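# Crack egg into white bowl, shells to green bowl

## Task

Break the egg open, tip its contents (one firm yolk, no white) into the white bowl, and put both shell halves into the dark green waste bowl. Both bowls must end upright with everything in them at rest, and nothing may count on the robot still holding it in place. The shell splits around its middle when struck or pressed firmly there (by a fingertip or the table, for example). Before the halves separate, pressing near an end, or pressing much harder anywhere, crushes the egg and fails the task. Once cracked, the halves can be pulled apart. Do not knock or place anything off the table. At the end, release everything and move the hands away.

## Robot and tools

Robot: two arms, left_arm (base on the +y side) and right_arm, facing each other across a table. Each carries an identical right-handed five-finger hand, so hand numbers and axes mean the same on both; they are not mirrored.

World frame: origin on the table top halfway between the two arm bases, z = 0 at the table surface, +z up. Result lines give each hand point's position in metres, orientation as a wxyz quaternion, and velocities (m/s, rad/s) in this frame. Reported positions can be slightly off, more so at long reach.

Hand point: a spot 0.05 m in front of the palm, where the index pad meets the thumb tip in a pinch. Its +z runs along straightened fingers (which extend 0.06 to 0.07 m past it), +y points out of the palm, +x points across the palm away from the thumb. A rigid bracket on the little-finger side of the wrist can collide with things. A power grasp with the thumb turned in front of the palm fits objects 0.035 to 0.08 m wide. Pinch is roughly index -0.22, thumb_bend -0.75, thumb_turn -0.57.

Row layout (shared by execute_actions and move): one flat list of 28 numbers, each in [-1, 1], always covering both arms. Order: left_arm/dx, dy, dz, rx, ry, rz, then left_gripper/little, ring, middle, index, thumb_bend, thumb_turn, force_limit, speed; then the same 14 for right_arm/ and right_gripper/. dx..rz are an offset (not a pose) from the hand point's measured pose at the start of the action, expressed in the hand point's own axes; 1.0 equals 0.6 m or 180 degrees, and rx, ry, rz form one rotation vector. Finger values are targets: +1 straight/open, -1 curled closed; thumb_turn +1 beside the palm, -1 in front of it. force_limit maps -1..+1 to about 0..10 N at the fingertip (0..15 N for the thumb motors) and only stops closing. speed maps -1..+1 to near zero..full (full travel in 0.6 s); close at -0.9 or slower for a gentle grip. There is no 'no change' value: to keep a hand as it is, resend its last eight numbers (or hand_measured plus hand_force_limit and hand_speed if none sent yet).

execute_actions(actions): a list of actions; each action is up to 15 rows, one per 1/30 s step, the last row held for the remaining steps. Every row is measured from the pose at the start of that action, not from the previous row. An empty list just returns state and images. Per step the command is clipped to within 100 mm and 16 degrees of the current pose, so large offsets need several actions.

move(target, speed, stop_force, blocking): target is one 28-number row; its offsets are from the pose in the latest result that showed one. Both hand points travel straight toward their targets and finish together, over 0.5 to 10 s. speed is in m/s, 0.002 to 0.5 (default 0.25); rotation is capped at twice that in rad/s. stop_force (9 to 40 N, one value for both arms, not before 0.2 s of scene time) ends an arm's path when its wrist sensor feels that much added push along the direction to its target; the arm then backs off two steps and holds. Only use it with very slow speed, and not when the hand is rotating; leave it out when moving away from something you are pressing on. blocking=false returns after 0.5 s while motion continues; it cannot be combined with stop_force, and other motion calls are refused until wait or stop shows the end. The move: line reports the ending per arm (done, off_target, moving, held, contact, fault) and limits such as paced or held, plus distance to target.

wait(seconds): 0 to 10; lets time run with the last commands held. stop(): brakes a running move. zoom_image(camera, region): region [x0, y0, x1, y1] in pixels, at most 504 by 504; cameras cam_high and cam_low (672x504), cam_left_wrist and cam_right_wrist (504x504). show_instructions(): shows reference images. finished_scene(scene): ends the scene (integer 1 or 2); irreversible.

Result lines: hand_measured, hand_stopped_by (moving, target, force, stalled, fault) and hand_load_n (positive means pushed open), six values each in motor order. A dropped grip shows as loads near 0. Wrist force/torque are in the hand's own axes, noisy (offset up to ~4 N), saturating near 50 N. 'pose unreachable' means the clearance check altered that arm's command. Hand target lines show where each arm is being driven.

Cautions: arms are stiff, so commanding even slightly past a firm contact can trip a fault stop (arm halts 10 s). A fault also comes from 150 N of outside force or joint torque over limit (wrist joints 25.7 N m, others 138). Faster touches hit harder. Never let the two arms collide or press on each other. Press the egg only at its middle and gently until it splits. Avoid drops, slams, and objects leaving the table; let go and retract before finishing. Holding loads heats motors; at 85 °C the arm brakes until cool.

Each tool is called after "Request:" by a JSON object that holds its "api" and its "payload", one argument or row to a line.

## Session

Request:
{"api": "execute_actions", "payload": {
  "actions": []
}}

Scene clock: 0.00 s.
left_arm: end_effector_position=(+0.3393, +0.4861, +0.4648) hand_measured=(+1.000, +1.000, +1.000, +1.000, +1.000, +1.000) hand_load_n=(+0.0, +0.0, +0.0, +0.0, +0.0, +0.0) hand_stopped_by=(target, target, target, target, target, target) hand_force_limit=0.00 hand_speed=-0.80 end_effector_quat_wxyz=(-0.005, +0.302, +0.953, +0.016) end_effector_velocity=(-0.000, -0.000, -0.000) end_effector_angular_velocity=(+0.001, +0.002, -0.000) | right_arm: end_effector_position=(+0.1289, -0.2904, +0.4742) hand_measured=(+1.000, +1.000, +1.000, +1.000, +1.000, +1.000) hand_load_n=(+0.0, +0.0, +0.0, +0.0, +0.0, +0.0) hand_stopped_by=(target, target, target, target, target, target) hand_force_limit=0.00 hand_speed=-0.80 end_effector_quat_wxyz=(-0.004, -0.395, +0.919, +0.009) end_effector_velocity=(-0.000, -0.000, +0.000) end_effector_angular_velocity=(-0.001, +0.000, +0.002)
Joint positions: left_arm=[ 0.543 -1.699  1.369  1.928  1.551 -1.894] | right_arm=[-1.21  -1.695  1.334  1.937  1.553 -1.862]
Joint velocities: left_arm=[-0.     0.    -0.     0.001  0.001 -0.   ] | right_arm=[ 0.    -0.     0.     0.001  0.001 -0.001]
Joint torques (N m, as the arm reports them, + toward a larger angle): no reading
Wrist force (N, on the end effector, along its own x y z axes, offset not removed): no reading
Wrist torque (N m, same axes, about the end effector's origin, offset not removed): no reading
Hand target (left_arm): +0.339, +0.486, +0.465; -0.005, +0.302, +0.953, +0.016
Hand target (right_arm): +0.129, -0.290, +0.474; -0.004, -0.395, +0.919, +0.009
camera_calibration (this result's frames):
cam_left_wrist: T_world_to_cam=[[0.655235, 0.752878, 0.061986, -0.623727], [0.611218, -0.576586, 0.542182, -0.180018], [0.443937, -0.31737, -0.837972, 0.529562], [0, 0, 0, 1]] pos_world=[0.283625, 0.533861, 0.580023]
cam_right_wrist: T_world_to_cam=[[-0.66637, 0.744595, -0.0391002, 0.325333], [0.592185, 0.560378, 0.579045, -0.193772], [0.453065, 0.362704, -0.814357, 0.560746], [0, 0, 0, 1]] pos_world=[0.0774862, -0.337041, 0.581571]

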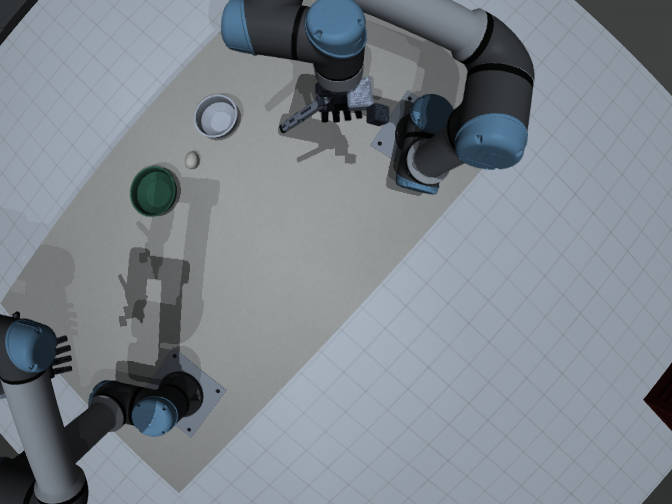

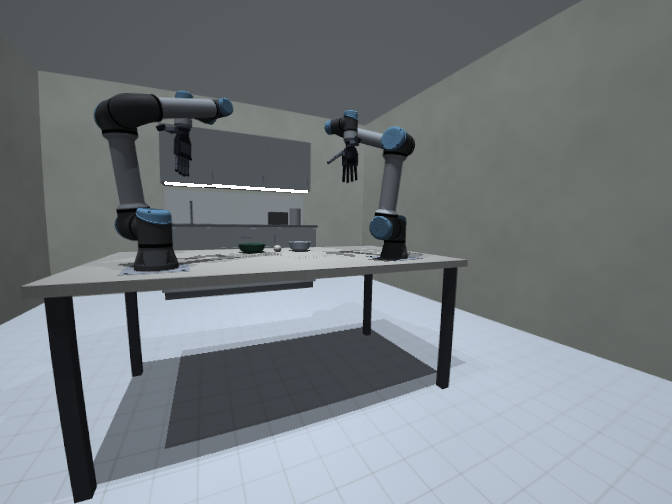

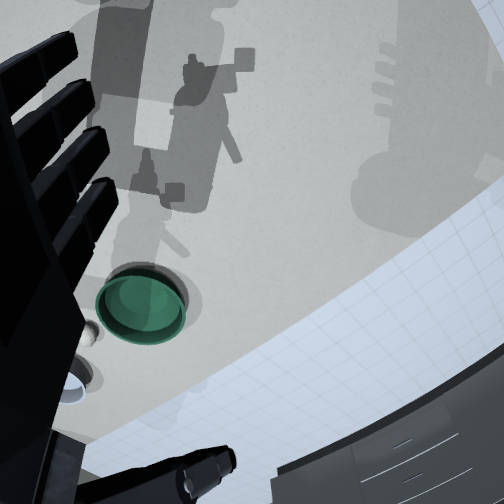

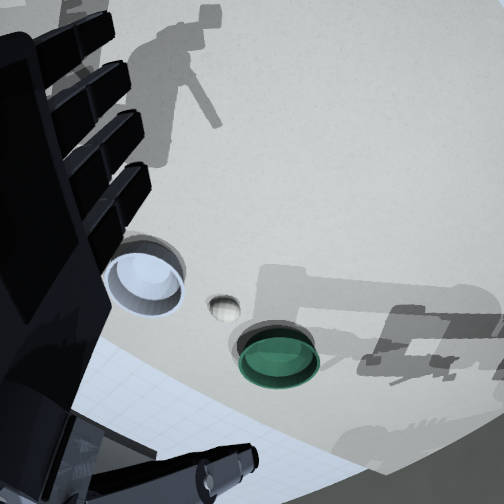

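Request:
{"api": "zoom_image", "payload": {
  "camera": "cam_high",
  "region": [150,130,230,190]
}}

Region (150, 130, 230, 190) of cam_high's 672x504 image, scaled by 6.300, with more detail than that image has; it fills the top 378 rows of this view, and the rest is white.

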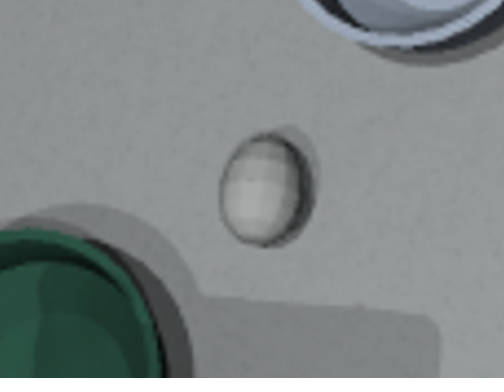

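Request:
{"api": "move", "payload": {
  "target": [-0.3,-0.383,0.435,-0.025,-0.111,-0.195,-1,-1,-1,1,-0.8,-1,0,0.3,-0.757,-0.228,0.61,0.251,-0.198,-0.405,1,1,1,0.4,0.4,-0.95,0,0],
  "speed": 0.35
}}

Scene clock: 3.53 s.
left_arm: end_effector_position=(+0.3535, +0.2043, +0.1931) hand_measured=(-1.000, -1.000, -1.000, +1.000, -0.396, -0.844) hand_load_n=(+0.0, +0.0, -2.5, +0.0, +8.0, +18.5) hand_stopped_by=(target, target, target, target, force, force) hand_force_limit=0.00 hand_speed=0.30 end_effector_quat_wxyz=(+0.174, +0.000, +0.985, +0.002) end_effector_velocity=(+0.000, -0.001, -0.001) end_effector_angular_velocity=(-0.001, -0.001, +0.001) | right_arm: end_effector_position=(+0.5360, -0.0512, +0.1055) hand_measured=(+1.000, +1.000, +1.000, +0.400, +0.400, -0.950) hand_load_n=(+0.0, +0.0, +0.0, +0.0, +0.0, +0.0) hand_stopped_by=(target, target, target, target, target, target) hand_force_limit=0.00 hand_speed=0.00 end_effector_quat_wxyz=(+0.397, -0.794, +0.413, -0.206) end_effector_velocity=(+0.002, +0.001, -0.000) end_effector_angular_velocity=(+0.002, -0.005, +0.004)
Joint positions: left_arm=[ 0.059 -1.197  1.55   1.167  1.225 -2.981] | right_arm=[-1.154 -0.982  1.326  0.299  1.543 -3.163]
Joint velocities: left_arm=[-0.     0.003 -0.002 -0.002 -0.001 -0.001] | right_arm=[-0.002  0.002 -0.002 -0.005 -0.004 -0.005]
Joint torques (N m, as the arm reports them, + toward a larger angle): left_arm=[ -6.44 -22.98 -30.4   -0.47  -2.76  -1.32] | right_arm=[ -5.21 -28.35 -27.11  -2.01  -2.9   -1.92]
Wrist force (N, on the end effector, along its own x y z axes, offset not removed): left_arm=[6.7 -3.9 -1.5] | right_arm=[-1.9 1.3 0.1]
Wrist torque (N m, same axes, about the end effector's origin, offset not removed): left_arm=[-0.55 -1.09 0.11] | right_arm=[0.24 0.26 -0.19]
Hand target (left_arm): +0.354, +0.204, +0.193; +0.174, +0.000, +0.985, +0.002
Hand target (right_arm): +0.536, -0.051, +0.105; -0.397, +0.794, -0.412, +0.206
Off the commanded pose (left_arm): 0.001 m, 0 deg.
Off the commanded pose (right_arm): 0.001 m, 0 deg.
move: done
camera_calibration (this result's frames):
cam_left_wrist: T_world_to_cam=[[0.0828922, 0.993885, 0.0729525, -0.252992], [0.578736, -0.107604, 0.808385, -0.339614], [0.811291, -0.0247885, -0.584116, -0.0325206], [0, 0, 0, 1]] pos_world=[0.243901, 0.214095, 0.273999]
cam_right_wrist: T_world_to_cam=[[-0.497626, -0.249675, -0.830681, 0.346263], [-0.830922, 0.411993, 0.373939, 0.42142], [0.248871, 0.876313, -0.412479, 0.0826273], [0, 0, 0, 1]] pos_world=[0.501913, -0.159576, 0.164131]

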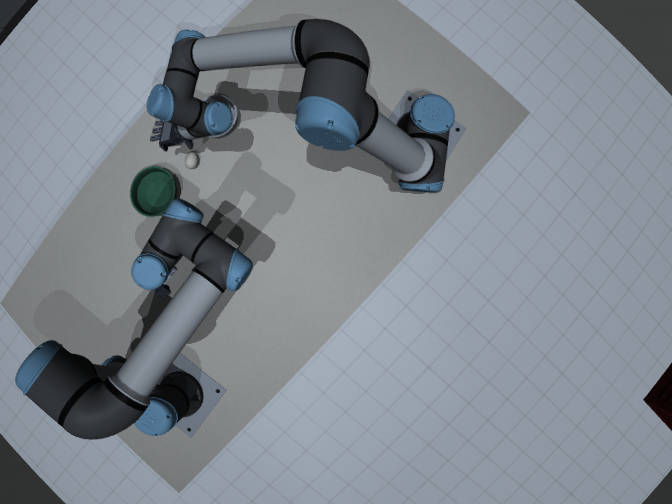

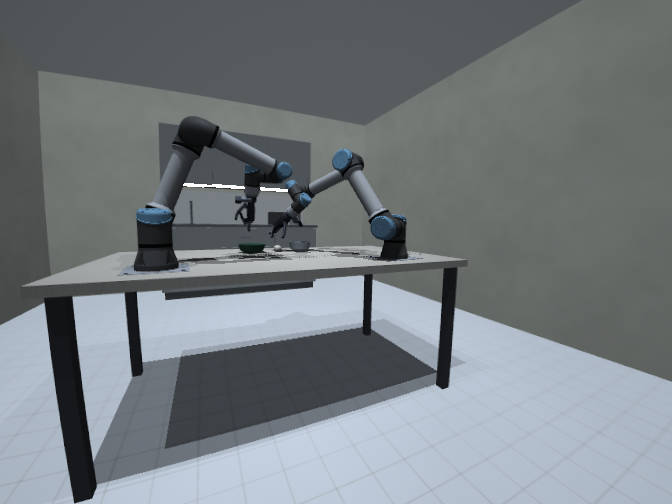

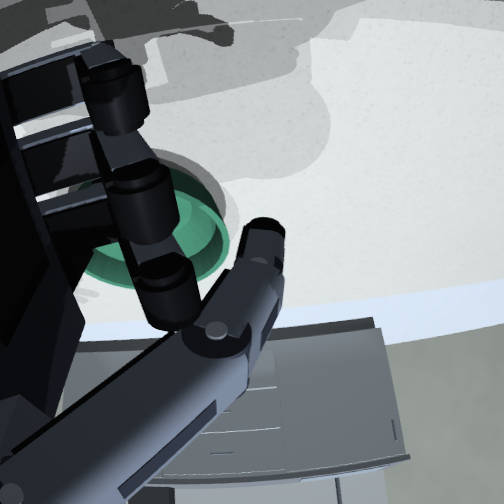

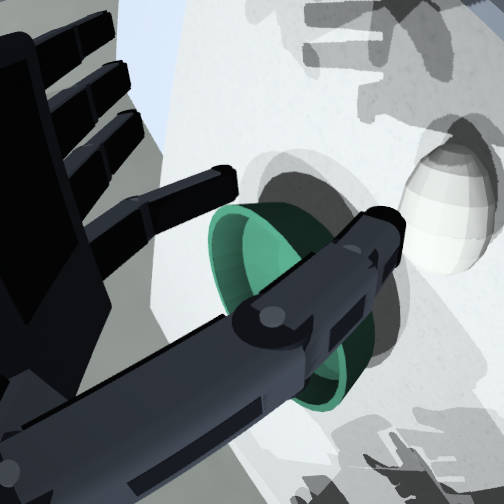

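Request:
{"api": "move", "payload": {
  "target": [0,0,0,0,0,0,-1,-1,-1,1,-0.8,-1,0,0.3,-0.006,0.103,0.052,0,0,0,1,1,1,0.4,0.4,-0.95,0,0],
  "speed": 0.08
}}

Request:
{"api": "execute_actions", "payload": {
  "actions": [
    [[0,0,0,0,0,0,-1,-1,-1,1,-0.8,-1,0,-0.8,0,0,0,0,0,0,1,1,1,0.22,0.25,-0.95,0,-0.7]]
  ]
}}

Scene clock: 5.03 s.
left_arm: end_effector_position=(+0.3535, +0.2043, +0.1931) hand_measured=(-1.000, -1.000, -1.000, +1.000, -0.396, -0.844) hand_load_n=(+0.0, +0.0, -2.5, +0.0, +8.0, +18.5) hand_stopped_by=(target, target, target, target, force, force) hand_force_limit=0.00 hand_speed=0.30 end_effector_quat_wxyz=(+0.174, +0.000, +0.985, +0.002) end_effector_velocity=(+0.001, +0.000, +0.000) end_effector_angular_velocity=(+0.002, -0.002, -0.001) | right_arm: end_effector_position=(+0.5240, -0.0552, +0.0376) hand_measured=(+1.000, +1.000, +1.000, +0.400, +0.400, -0.950) hand_load_n=(+0.0, +0.0, +0.0, +0.0, +0.0, +0.0) hand_stopped_by=(target, target, target, target, target, target) hand_force_limit=0.00 hand_speed=0.00 end_effector_quat_wxyz=(+0.397, -0.794, +0.413, -0.206) end_effector_velocity=(-0.001, +0.001, -0.002) end_effector_angular_velocity=(+0.001, -0.001, +0.002)
Joint positions: left_arm=[ 0.059 -1.197  1.55   1.167  1.225 -2.981] | right_arm=[-1.148 -0.94   1.446  0.138  1.548 -3.159]
Joint velocities: left_arm=[ 0.002  0.001 -0.001  0.001 -0.002  0.003] | right_arm=[ 0.002  0.001  0.003 -0.006 -0.001 -0.   ]
Joint torques (N m, as the arm reports them, + toward a larger angle): left_arm=[  2.87 -37.42  -4.4    5.33   1.98   1.61] | right_arm=[  7.3  -30.67  -8.51  -1.62   2.78   1.5 ]
Wrist force (N, on the end effector, along its own x y z axes, offset not removed): left_arm=[2.0 0.4 -4.4] | right_arm=[0.6 1.1 1.9]
Wrist torque (N m, same axes, about the end effector's origin, offset not removed): left_arm=[0.46 -0.10 0.03] | right_arm=[0.05 -0.04 0.07]
Hand target (left_arm): +0.353, +0.204, +0.193; +0.174, +0.000, +0.985, +0.002
Hand target (right_arm): +0.524, -0.055, +0.037; -0.397, +0.794, -0.413, +0.206
Off the commanded pose (left_arm): 0.000 m, 0 deg.
Off the commanded pose (right_arm): 0.000 m, 0 deg.
move: done
camera_calibration (this result's frames):
cam_left_wrist: T_world_to_cam=[[0.0829225, 0.993882, 0.0729519, -0.252991], [0.578732, -0.107622, 0.808385, -0.339604], [0.811291, -0.0248138, -0.584116, -0.0325074], [0, 0, 0, 1]] pos_world=[0.243891, 0.214088, 0.273999]
cam_right_wrist: T_world_to_cam=[[-0.49767, -0.249699, -0.830647, 0.282947], [-0.830903, 0.412, 0.373973, 0.438474], [0.248846, 0.876303, -0.412515, 0.0611163], [0, 0, 0, 1]] pos_world=[0.489935, -0.163556, 0.0962631]

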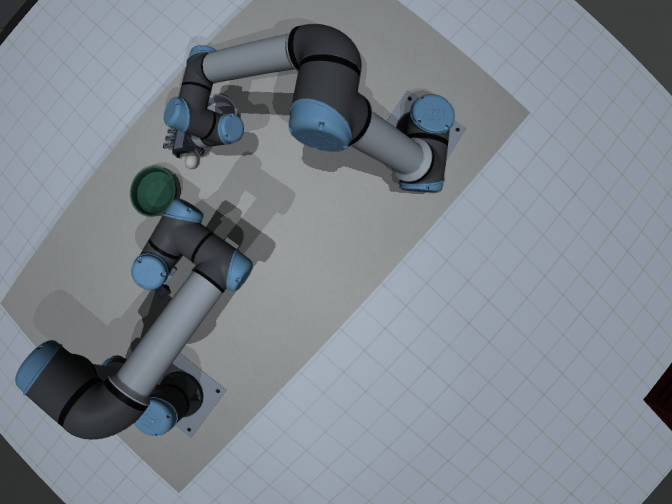

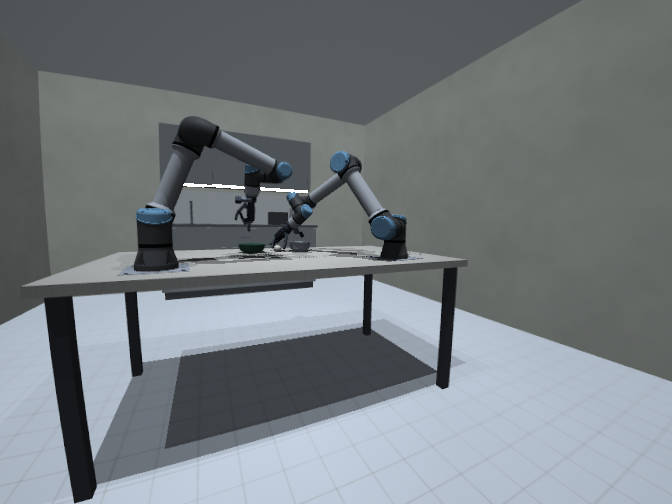

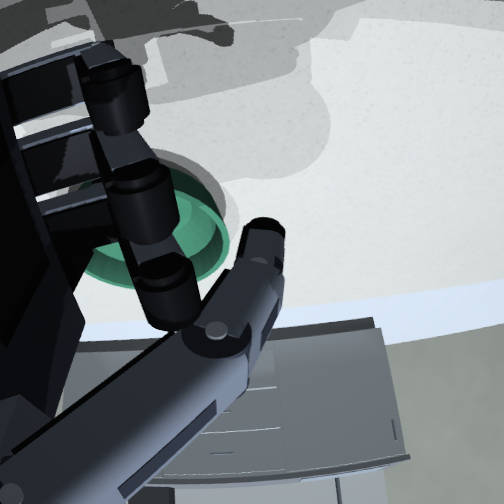

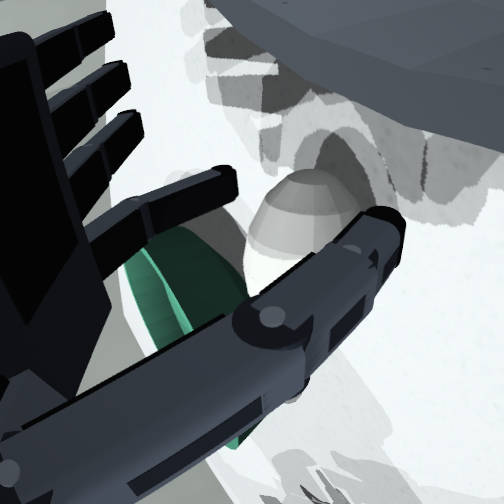

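Scene clock: 5.53 s.
left_arm: end_effector_position=(+0.3535, +0.2043, +0.1931) hand_measured=(-1.000, -1.000, -1.000, +1.000, -0.396, -0.844) hand_load_n=(+0.0, +0.0, -2.5, +0.0, +8.0, +18.5) hand_stopped_by=(target, target, target, target, force, force) hand_force_limit=0.00 hand_speed=-0.80 end_effector_quat_wxyz=(+0.174, +0.000, +0.985, +0.002) end_effector_velocity=(+0.001, +0.000, +0.000) end_effector_angular_velocity=(-0.002, -0.001, +0.002) | right_arm: end_effector_position=(+0.5240, -0.0552, +0.0376) hand_measured=(+1.000, +1.000, +1.000, +0.220, +0.274, -0.950) hand_load_n=(+0.0, +0.0, +0.0, +0.0, +0.0, +0.0) hand_stopped_by=(target, target, target, moving, moving, target) hand_force_limit=0.00 hand_speed=-0.70 end_effector_quat_wxyz=(+0.397, -0.794, +0.413, -0.206) end_effector_velocity=(-0.000, +0.001, +0.002) end_effector_angular_velocity=(+0.002, -0.001, +0.001)
Joint positions: left_arm=[ 0.059 -1.197  1.55   1.167  1.225 -2.981] | right_arm=[-1.148 -0.94   1.446  0.138  1.548 -3.159]
Joint velocities: left_arm=[ 0.001 -0.001 -0.001 -0.    -0.001 -0.   ] | right_arm=[ 0.    -0.003 -0.     0.001 -0.001  0.   ]
Joint torques (N m, as the arm reports them, + toward a larger angle): left_arm=[  3.01 -37.55  -4.52   5.39   1.91   1.54] | right_arm=[  6.86 -39.68 -25.69   2.53   2.57   1.24]
Wrist force (N, on the end effector, along its own x y z axes, offset not removed): left_arm=[8.5 -0.9 -2.0] | right_arm=[-0.3 1.3 1.2]
Wrist torque (N m, same axes, about the end effector's origin, offset not removed): left_arm=[0.12 -1.50 0.47] | right_arm=[0.21 -0.10 -0.04]
Hand target (left_arm): +0.353, +0.204, +0.193; +0.174, +0.000, +0.985, +0.002
Hand target (right_arm): +0.524, -0.055, +0.038; -0.397, +0.794, -0.413, +0.206
Off the commanded pose (left_arm): 0.000 m, 0 deg.
Off the commanded pose (right_arm): 0.000 m, 0 deg.
camera_calibration (this result's frames):
cam_left_wrist: T_world_to_cam=[[0.0829229, 0.993882, 0.0729521, -0.252992], [0.578732, -0.107622, 0.808385, -0.339604], [0.811291, -0.0248139, -0.584116, -0.0325071], [0, 0, 0, 1]] pos_world=[0.243891, 0.214088, 0.273999]
cam_right_wrist: T_world_to_cam=[[-0.497704, -0.249718, -0.830621, 0.282898], [-0.830888, 0.41201, 0.373997, 0.438479], [0.24883, 0.876293, -0.412547, 0.0611079], [0, 0, 0, 1]] pos_world=[0.489921, -0.163561, 0.0962018]

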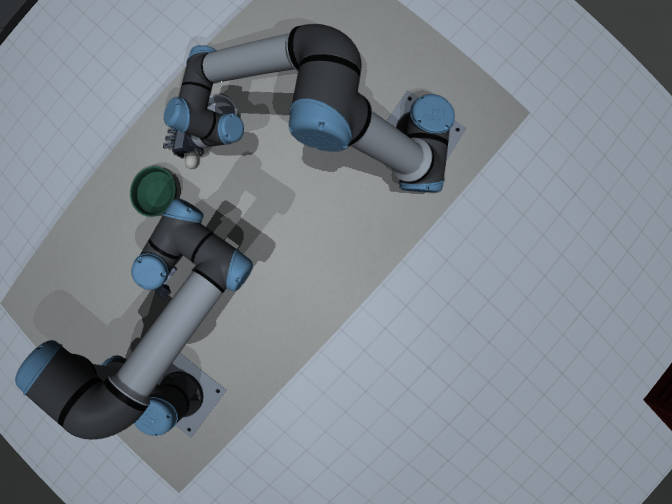

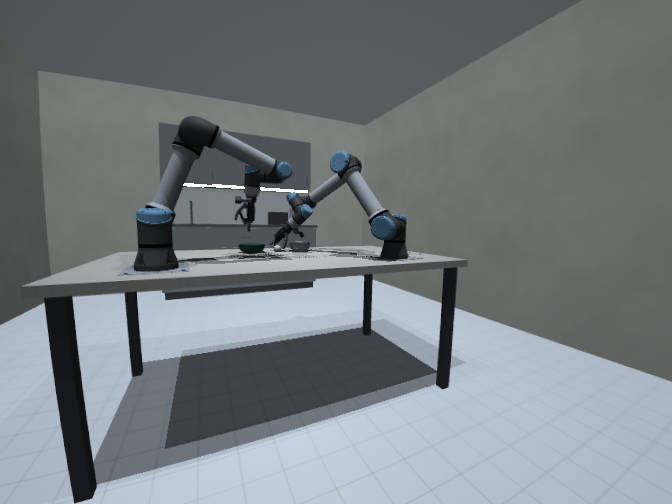

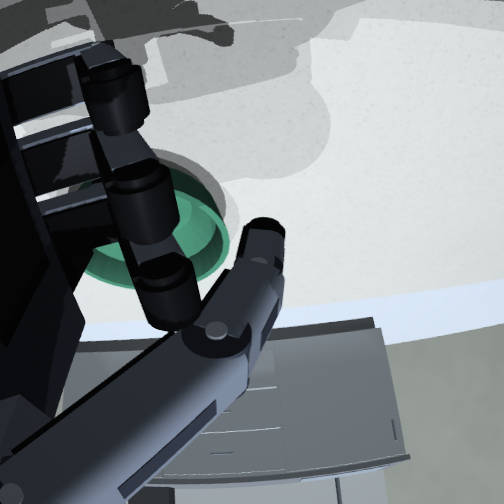

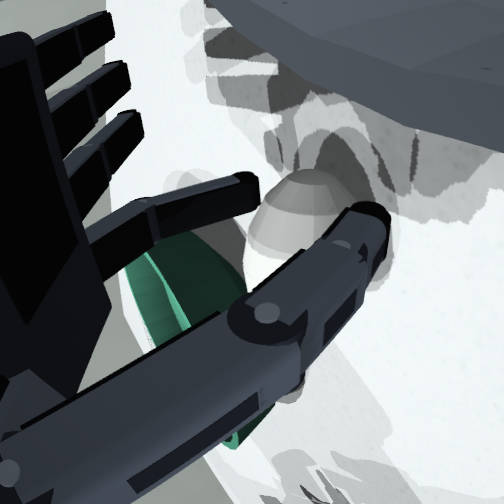

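Request:
{"api": "execute_actions", "payload": {
  "actions": [
    [[0,0,0,0,0,0,-1,-1,-1,1,-0.8,-1,0,-0.8,-0.007,0.002,0.002,0,0,0,1,1,1,0.22,0.25,-0.92,0,-0.7]],
    [[0,0,0,0,0,0,-1,-1,-1,1,-0.8,-1,0,-0.8,0,0,0,0,0,0,1,1,1,-0.1,0.08,-0.92,0.4,-0.88]],
    [[0,0,0,0,0,0,-1,-1,-1,1,-0.8,-1,0,-0.8,0,0,0,0,0,0,1,1,1,-0.1,0.08,-0.92,0.4,-0.88]],
    [[0,0,0,0,0,0,-1,-1,-1,1,-0.8,-1,0,-0.8,0,0,0,0,0,0,1,1,1,-0.1,0.08,-0.92,0.4,-0.88]]
  ]
}}

Scene clock: 7.73 s.
left_arm: end_effector_position=(+0.3535, +0.2043, +0.1931) hand_measured=(-1.000, -1.000, -1.000, +1.000, -0.396, -0.844) hand_load_n=(+0.0, +0.0, -2.5, +0.0, +8.0, +18.5) hand_stopped_by=(target, target, target, target, force, force) hand_force_limit=0.00 hand_speed=-0.80 end_effector_quat_wxyz=(+0.174, +0.000, +0.985, +0.002) end_effector_velocity=(-0.000, -0.001, +0.000) end_effector_angular_velocity=(-0.003, -0.001, +0.000) | right_arm: end_effector_position=(+0.5218, -0.0517, +0.0359) hand_measured=(+1.000, +1.000, +1.000, +0.050, +0.100, -0.920) hand_load_n=(+0.0, +0.0, +0.0, +11.0, +10.0, -3.0) hand_stopped_by=(target, target, target, force, force, target) hand_force_limit=0.40 hand_speed=-0.88 end_effector_quat_wxyz=(+0.397, -0.794, +0.413, -0.206) end_effector_velocity=(-0.001, +0.000, -0.001) end_effector_angular_velocity=(-0.001, +0.001, +0.002)
Joint positions: left_arm=[ 0.059 -1.197  1.55   1.167  1.225 -2.981] | right_arm=[-1.14  -0.936  1.443  0.136  1.554 -3.154]
Joint velocities: left_arm=[-0.001 -0.001 -0.001 -0.001 -0.    -0.001] | right_arm=[ 0.001  0.001  0.001 -0.    -0.001 -0.001]
Joint torques (N m, as the arm reports them, + toward a larger angle): left_arm=[  2.74 -37.25  -4.76   5.46   1.89   1.59] | right_arm=[  4.28 -34.07 -22.23  -1.44   1.33   0.53]
Wrist force (N, on the end effector, along its own x y z axes, offset not removed): left_arm=[-2.7 0.9 0.2] | right_arm=[-1.2 1.0 0.8]
Wrist torque (N m, same axes, about the end effector's origin, offset not removed): left_arm=[0.15 0.46 -0.34] | right_arm=[0.10 0.26 -0.06]
Hand target (left_arm): +0.353, +0.204, +0.193; +0.174, +0.000, +0.985, +0.002
Hand target (right_arm): +0.522, -0.052, +0.036; -0.397, +0.794, -0.413, +0.206
Off the commanded pose (left_arm): 0.000 m, 0 deg.
Off the commanded pose (right_arm): 0.000 m, 0 deg.
camera_calibration (this result's frames):
cam_left_wrist: T_world_to_cam=[[0.082923, 0.993882, 0.0729522, -0.252992], [0.578732, -0.107622, 0.808385, -0.339604], [0.811291, -0.0248139, -0.584116, -0.032507], [0, 0, 0, 1]] pos_world=[0.243891, 0.214088, 0.273999]
cam_right_wrist: T_world_to_cam=[[-0.497711, -0.249702, -0.830622, 0.281334], [-0.830885, 0.411999, 0.374014, 0.435831], [0.248823, 0.876302, -0.41253, 0.0578906], [0, 0, 0, 1]] pos_world=[0.487744, -0.160042, 0.0945564]

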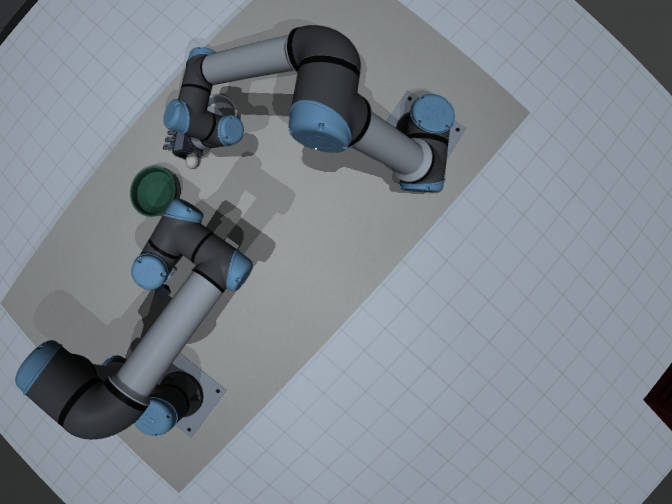

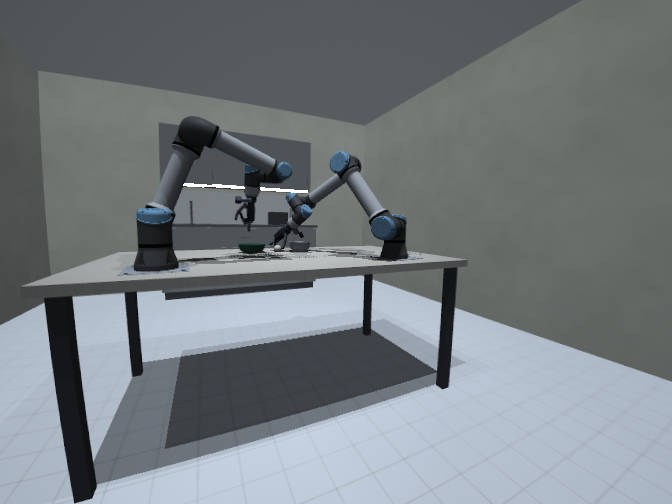

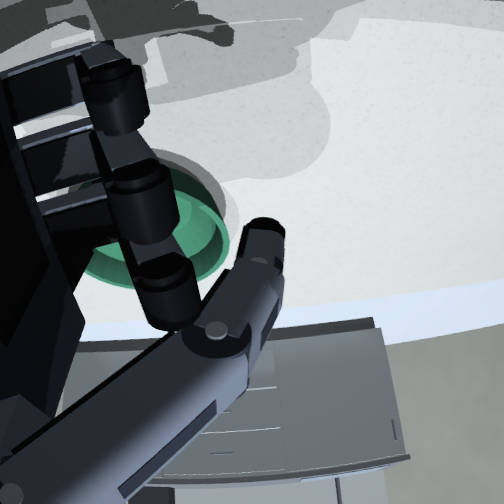

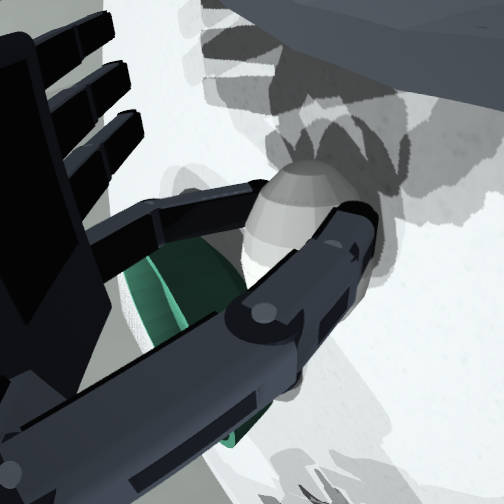

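Request:
{"api": "move", "payload": {
  "target": [0,0,0,0,0,0,-1,-1,-1,1,-0.8,-1,0,-0.8,0,-0.08,-0.06,0,0,0,1,1,1,-0.1,0.08,-0.92,0.4,-0.88],
  "speed": 0.15
}}

Request:
{"api": "move", "payload": {
  "target": [0,0,0,0,0,0,-1,-1,-1,1,-0.8,-1,0,-0.8,-0.162,0.117,-0.157,0,-0.246,-0.182,1,1,1,-0.1,0.08,-0.92,0.4,-0.88]
}}

Request:
{"api": "move", "payload": {
  "target": [0,-0.2,0,0,0,0,-1,-1,-1,1,-0.8,-1,0,-0.8,0,0.078,0.058,0,0,0,1,1,1,-0.1,0.08,-0.92,0.4,-0.88],
  "speed": 0.1
}}

Scene clock: 8.90 s.
left_arm: end_effector_position=(+0.3535, +0.2043, +0.1931) hand_measured=(-1.000, -1.000, -1.000, +1.000, -0.396, -0.844) hand_load_n=(+0.0, +0.0, -2.5, +0.0, +8.0, +18.5) hand_stopped_by=(target, target, target, target, force, force) hand_force_limit=0.00 hand_speed=-0.80 end_effector_quat_wxyz=(+0.174, +0.000, +0.985, +0.002) end_effector_velocity=(-0.000, -0.000, -0.000) end_effector_angular_velocity=(+0.001, +0.001, -0.000) | right_arm: end_effector_position=(+0.5218, -0.0516, +0.0956) hand_measured=(+1.000, +1.000, +1.000, +0.050, +0.100, -0.920) hand_load_n=(+0.0, +0.0, +0.0, +11.0, +10.0, -3.0) hand_stopped_by=(target, target, target, force, force, target) hand_force_limit=0.40 hand_speed=-0.88 end_effector_quat_wxyz=(+0.397, -0.794, +0.413, -0.206) end_effector_velocity=(-0.001, -0.000, +0.001) end_effector_angular_velocity=(-0.003, +0.004, +0.001)
Joint positions: left_arm=[ 0.059 -1.197  1.55   1.167  1.225 -2.981] | right_arm=[-1.14  -0.997  1.377  0.263  1.554 -3.154]
Joint velocities: left_arm=[-0.     0.001  0.     0.     0.001  0.   ] | right_arm=[ 0.     0.    -0.004  0.009  0.    -0.001]
Joint torques (N m, as the arm reports them, + toward a larger angle): left_arm=[  2.52 -36.92  -4.61   5.33   1.96   1.62] | right_arm=[  1.82 -51.65 -27.11   2.42   0.4   -1.72]
Wrist force (N, on the end effector, along its own x y z axes, offset not removed): left_arm=[1.4 1.5 -2.8] | right_arm=[-4.5 0.7 2.6]
Wrist torque (N m, same axes, about the end effector's origin, offset not removed): left_arm=[0.63 -0.14 0.05] | right_arm=[-0.10 0.54 -0.49]
Hand target (left_arm): +0.353, +0.204, +0.193; +0.174, +0.000, +0.985, +0.002
Hand target (right_arm): +0.522, -0.052, +0.096; -0.397, +0.794, -0.413, +0.206
Off the commanded pose (left_arm): 0.000 m, 0 deg.
Off the commanded pose (right_arm): 0.000 m, 0 deg.
move: done
camera_calibration (this result's frames):
cam_left_wrist: T_world_to_cam=[[0.0829228, 0.993882, 0.0729524, -0.252992], [0.578732, -0.107622, 0.808385, -0.339604], [0.811291, -0.0248136, -0.584116, -0.0325071], [0, 0, 0, 1]] pos_world=[0.243891, 0.214088, 0.273999]
cam_right_wrist: T_world_to_cam=[[-0.49768, -0.24964, -0.830659, 0.330909], [-0.830904, 0.411956, 0.37402, 0.413495], [0.248825, 0.87634, -0.412448, 0.0824634], [0, 0, 0, 1]] pos_world=[0.487743, -0.16, 0.154229]

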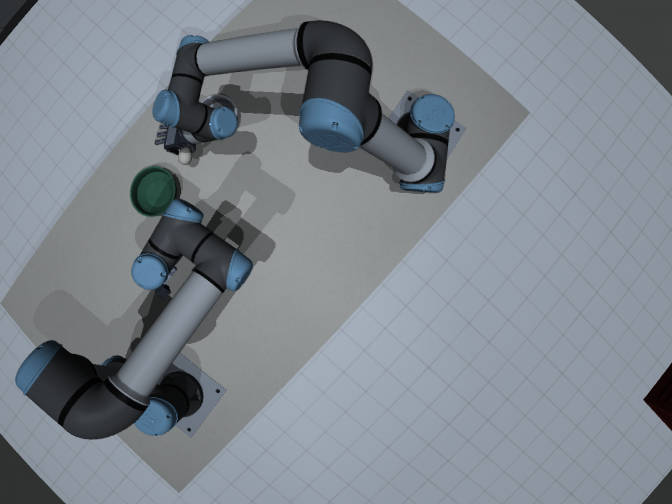

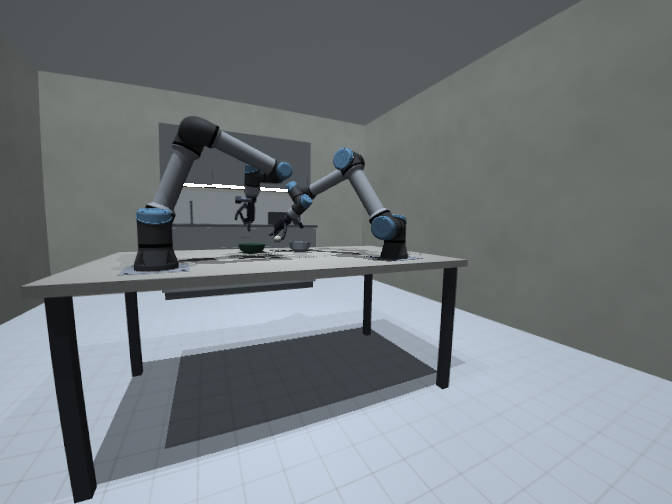

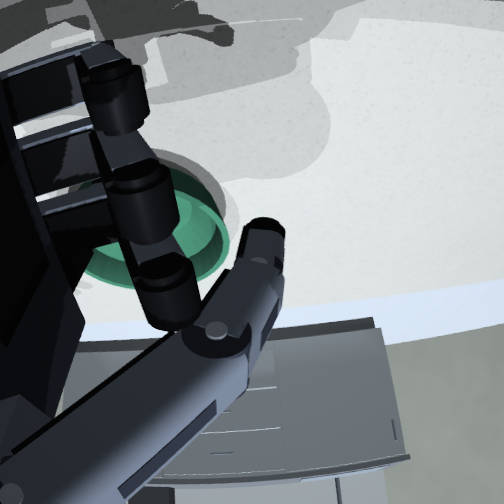

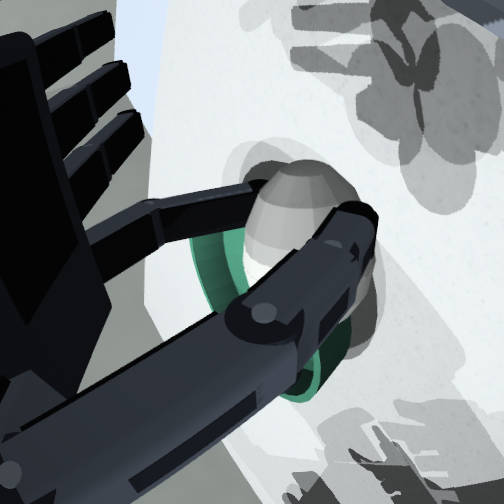

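Scene clock: 11.37 s.
left_arm: end_effector_position=(+0.3535, +0.2043, +0.1931) hand_measured=(-1.000, -1.000, -1.000, +1.000, -0.396, -0.844) hand_load_n=(+0.0, +0.0, -2.5, +0.0, +8.0, +18.5) hand_stopped_by=(target, target, target, target, force, force) hand_force_limit=0.00 hand_speed=-0.80 end_effector_quat_wxyz=(+0.174, +0.000, +0.985, +0.002) end_effector_velocity=(+0.001, +0.001, -0.001) end_effector_angular_velocity=(+0.001, +0.000, +0.003) | right_arm: end_effector_position=(+0.3701, -0.0393, +0.0961) hand_measured=(+1.000, +1.000, +1.000, +0.050, +0.100, -0.920) hand_load_n=(+0.0, +0.0, +0.0, +11.0, +10.0, -3.0) hand_stopped_by=(target, target, target, force, force, target) hand_force_limit=0.40 hand_speed=-0.88 end_effector_quat_wxyz=(+0.449, -0.894, +0.001, +0.002) end_effector_velocity=(-0.001, +0.000, +0.000) end_effector_angular_velocity=(-0.002, -0.000, +0.016)
Joint positions: left_arm=[ 0.059 -1.197  1.55   1.167  1.225 -2.981] | right_arm=[-1.19  -0.985  1.424  0.53   0.81  -3.922]
Joint velocities: left_arm=[ 0.002  0.001  0.001 -0.001  0.    -0.   ] | right_arm=[ 0.001  0.006 -0.008  0.016 -0.007 -0.018]
Joint torques (N m, as the arm reports them, + toward a larger angle): left_arm=[  2.75 -37.11  -4.64   5.36   1.88   1.61] | right_arm=[  7.69 -27.93 -27.67   3.98  -3.91  -1.9 ]
Wrist force (N, on the end effector, along its own x y z axes, offset not removed): left_arm=[-0.3 4.1 -1.4] | right_arm=[-2.6 2.1 2.1]
Wrist torque (N m, same axes, about the end effector's origin, offset not removed): left_arm=[0.87 0.02 0.05] | right_arm=[0.16 0.26 -0.15]
Hand target (left_arm): +0.353, +0.204, +0.193; +0.174, +0.000, +0.985, +0.002
Hand target (right_arm): +0.370, -0.039, +0.096; -0.449, +0.894, -0.000, -0.003
Off the commanded pose (left_arm): 0.000 m, 0 deg.
Off the commanded pose (right_arm): 0.000 m, 0 deg.
move: done
camera_calibration (this result's frames):
cam_left_wrist: T_world_to_cam=[[0.0829228, 0.993882, 0.0729522, -0.252992], [0.578733, -0.107622, 0.808385, -0.339604], [0.811291, -0.0248138, -0.584116, -0.0325069], [0, 0, 0, 1]] pos_world=[0.243891, 0.214088, 0.273999]
cam_right_wrist: T_world_to_cam=[[-0.0854539, -0.547598, -0.832367, 0.094732], [-0.812535, -0.445184, 0.376295, 0.241484], [-0.576615, 0.708483, -0.4069, 0.408005], [0, 0, 0, 1]] pos_world=[0.439572, -0.129685, 0.153999]

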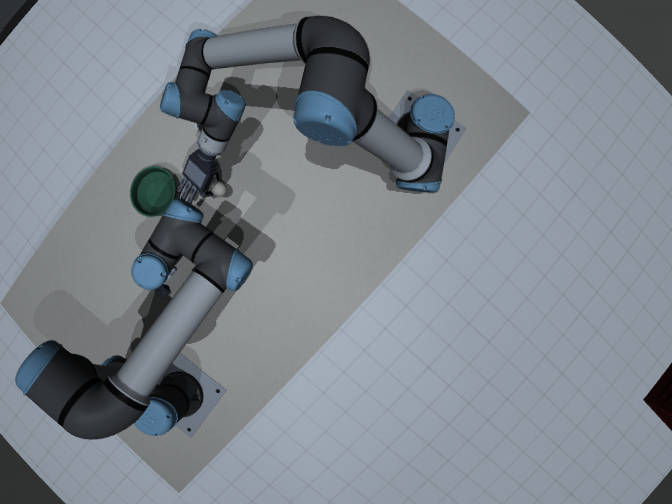

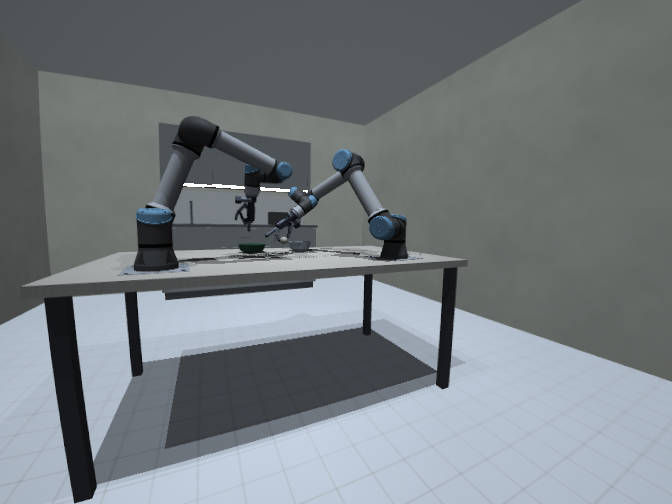

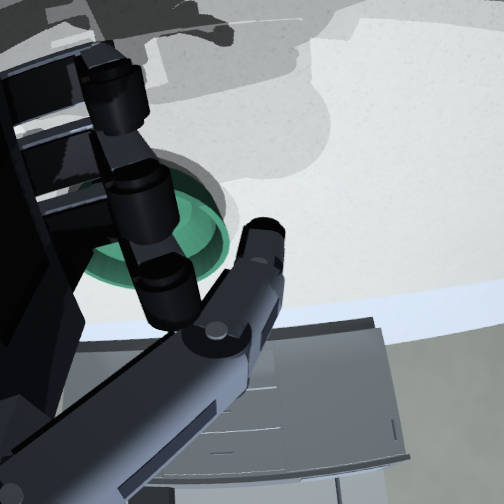

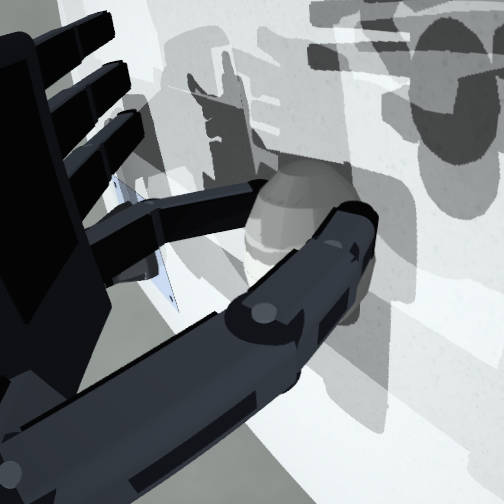

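Scene clock: 13.10 s.
left_arm: end_effector_position=(+0.3534, +0.0847, +0.1922) hand_measured=(-1.000, -1.000, -1.000, +1.000, -0.396, -0.844) hand_load_n=(+0.0, +0.0, -2.5, +0.0, +8.0, +18.5) hand_stopped_by=(target, target, target, target, force, force) hand_force_limit=0.00 hand_speed=-0.80 end_effector_quat_wxyz=(+0.174, +0.000, +0.985, +0.002) end_effector_velocity=(-0.000, -0.003, -0.000) end_effector_angular_velocity=(+0.000, +0.001, +0.000) | right_arm: end_effector_position=(+0.3698, -0.0394, +0.0379) hand_measured=(+1.000, +1.000, +1.000, +0.050, +0.100, -0.920) hand_load_n=(+0.0, +0.0, +0.0, +11.0, +10.0, -3.0) hand_stopped_by=(target, target, target, force, force, target) hand_force_limit=0.40 hand_speed=-0.88 end_effector_quat_wxyz=(+0.449, -0.894, +0.001, +0.002) end_effector_velocity=(-0.001, +0.000, -0.001) end_effector_angular_velocity=(-0.000, +0.001, +0.002)
Joint positions: left_arm=[ 0.025 -0.931  1.144  1.319  1.224 -3.017] | right_arm=[-1.19  -0.919  1.48   0.408  0.81  -3.922]
Joint velocities: left_arm=[-0.     0.008 -0.012  0.005  0.001 -0.001] | right_arm=[ 0.001  0.002  0.001 -0.001 -0.001 -0.   ]
Joint torques (N m, as the arm reports them, + toward a larger angle): left_arm=[ -6.54 -34.27 -32.18   5.5    1.94  -1.68] | right_arm=[  7.06 -28.6   -6.38  -0.54   1.8    1.59]
Wrist force (N, on the end effector, along its own x y z axes, offset not removed): left_arm=[7.0 3.3 -1.8] | right_arm=[-1.8 2.2 2.2]
Wrist torque (N m, same axes, about the end effector's origin, offset not removed): left_arm=[0.62 -1.10 0.51] | right_arm=[0.27 0.21 -0.13]
Hand target (left_arm): +0.353, +0.084, +0.192; +0.174, +0.000, +0.985, +0.002
Hand target (right_arm): +0.370, -0.039, +0.038; -0.449, +0.894, -0.001, -0.002
Off the commanded pose (left_arm): 0.001 m, 0 deg.
Off the commanded pose (right_arm): 0.000 m, 0 deg.
move: done
camera_calibration (this result's frames):
cam_left_wrist: T_world_to_cam=[[0.0829971, 0.993883, 0.0728501, -0.134078], [0.578704, -0.107582, 0.808411, -0.351711], [0.811303, -0.0249371, -0.584093, -0.0358858], [0, 0, 0, 1]] pos_world=[0.243779, 0.0945258, 0.273134]
cam_right_wrist: T_world_to_cam=[[-0.0854517, -0.547605, -0.832362, 0.0462029], [-0.81253, -0.445188, 0.376302, 0.263086], [-0.576622, 0.708475, -0.406904, 0.384171], [0, 0, 0, 1]] pos_world=[0.439235, -0.129752, 0.0957784]

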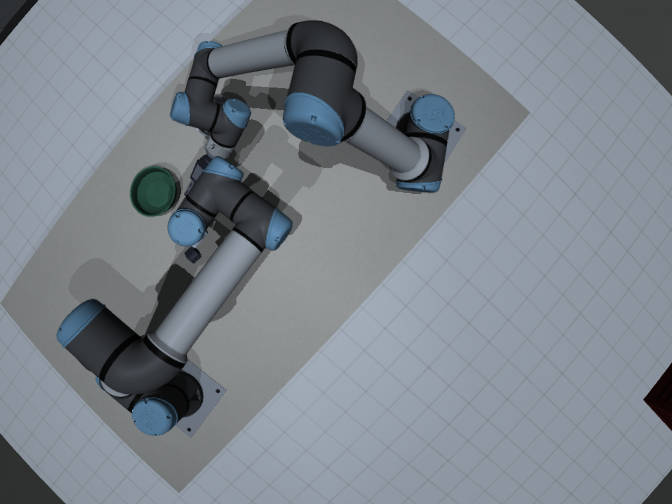

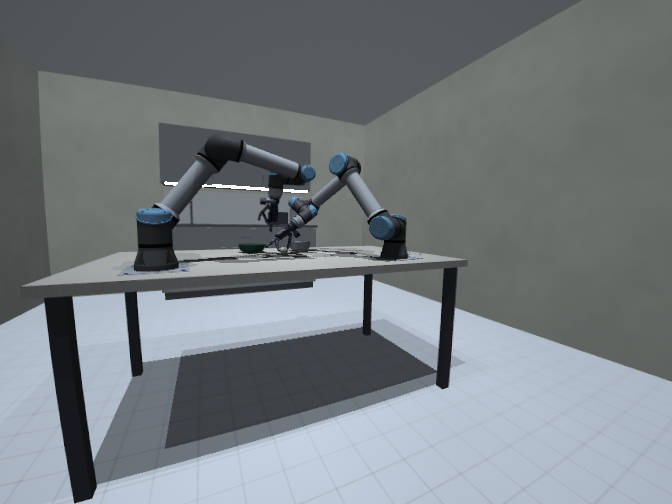

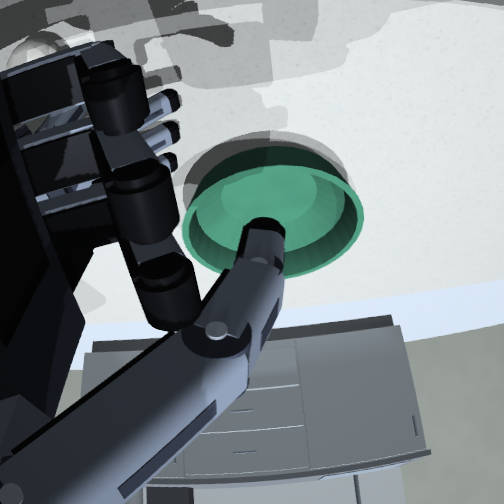

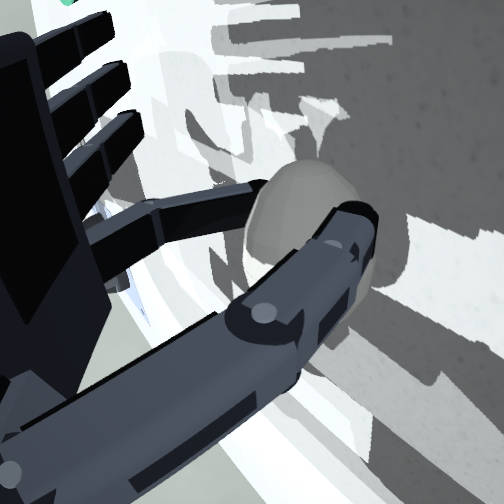

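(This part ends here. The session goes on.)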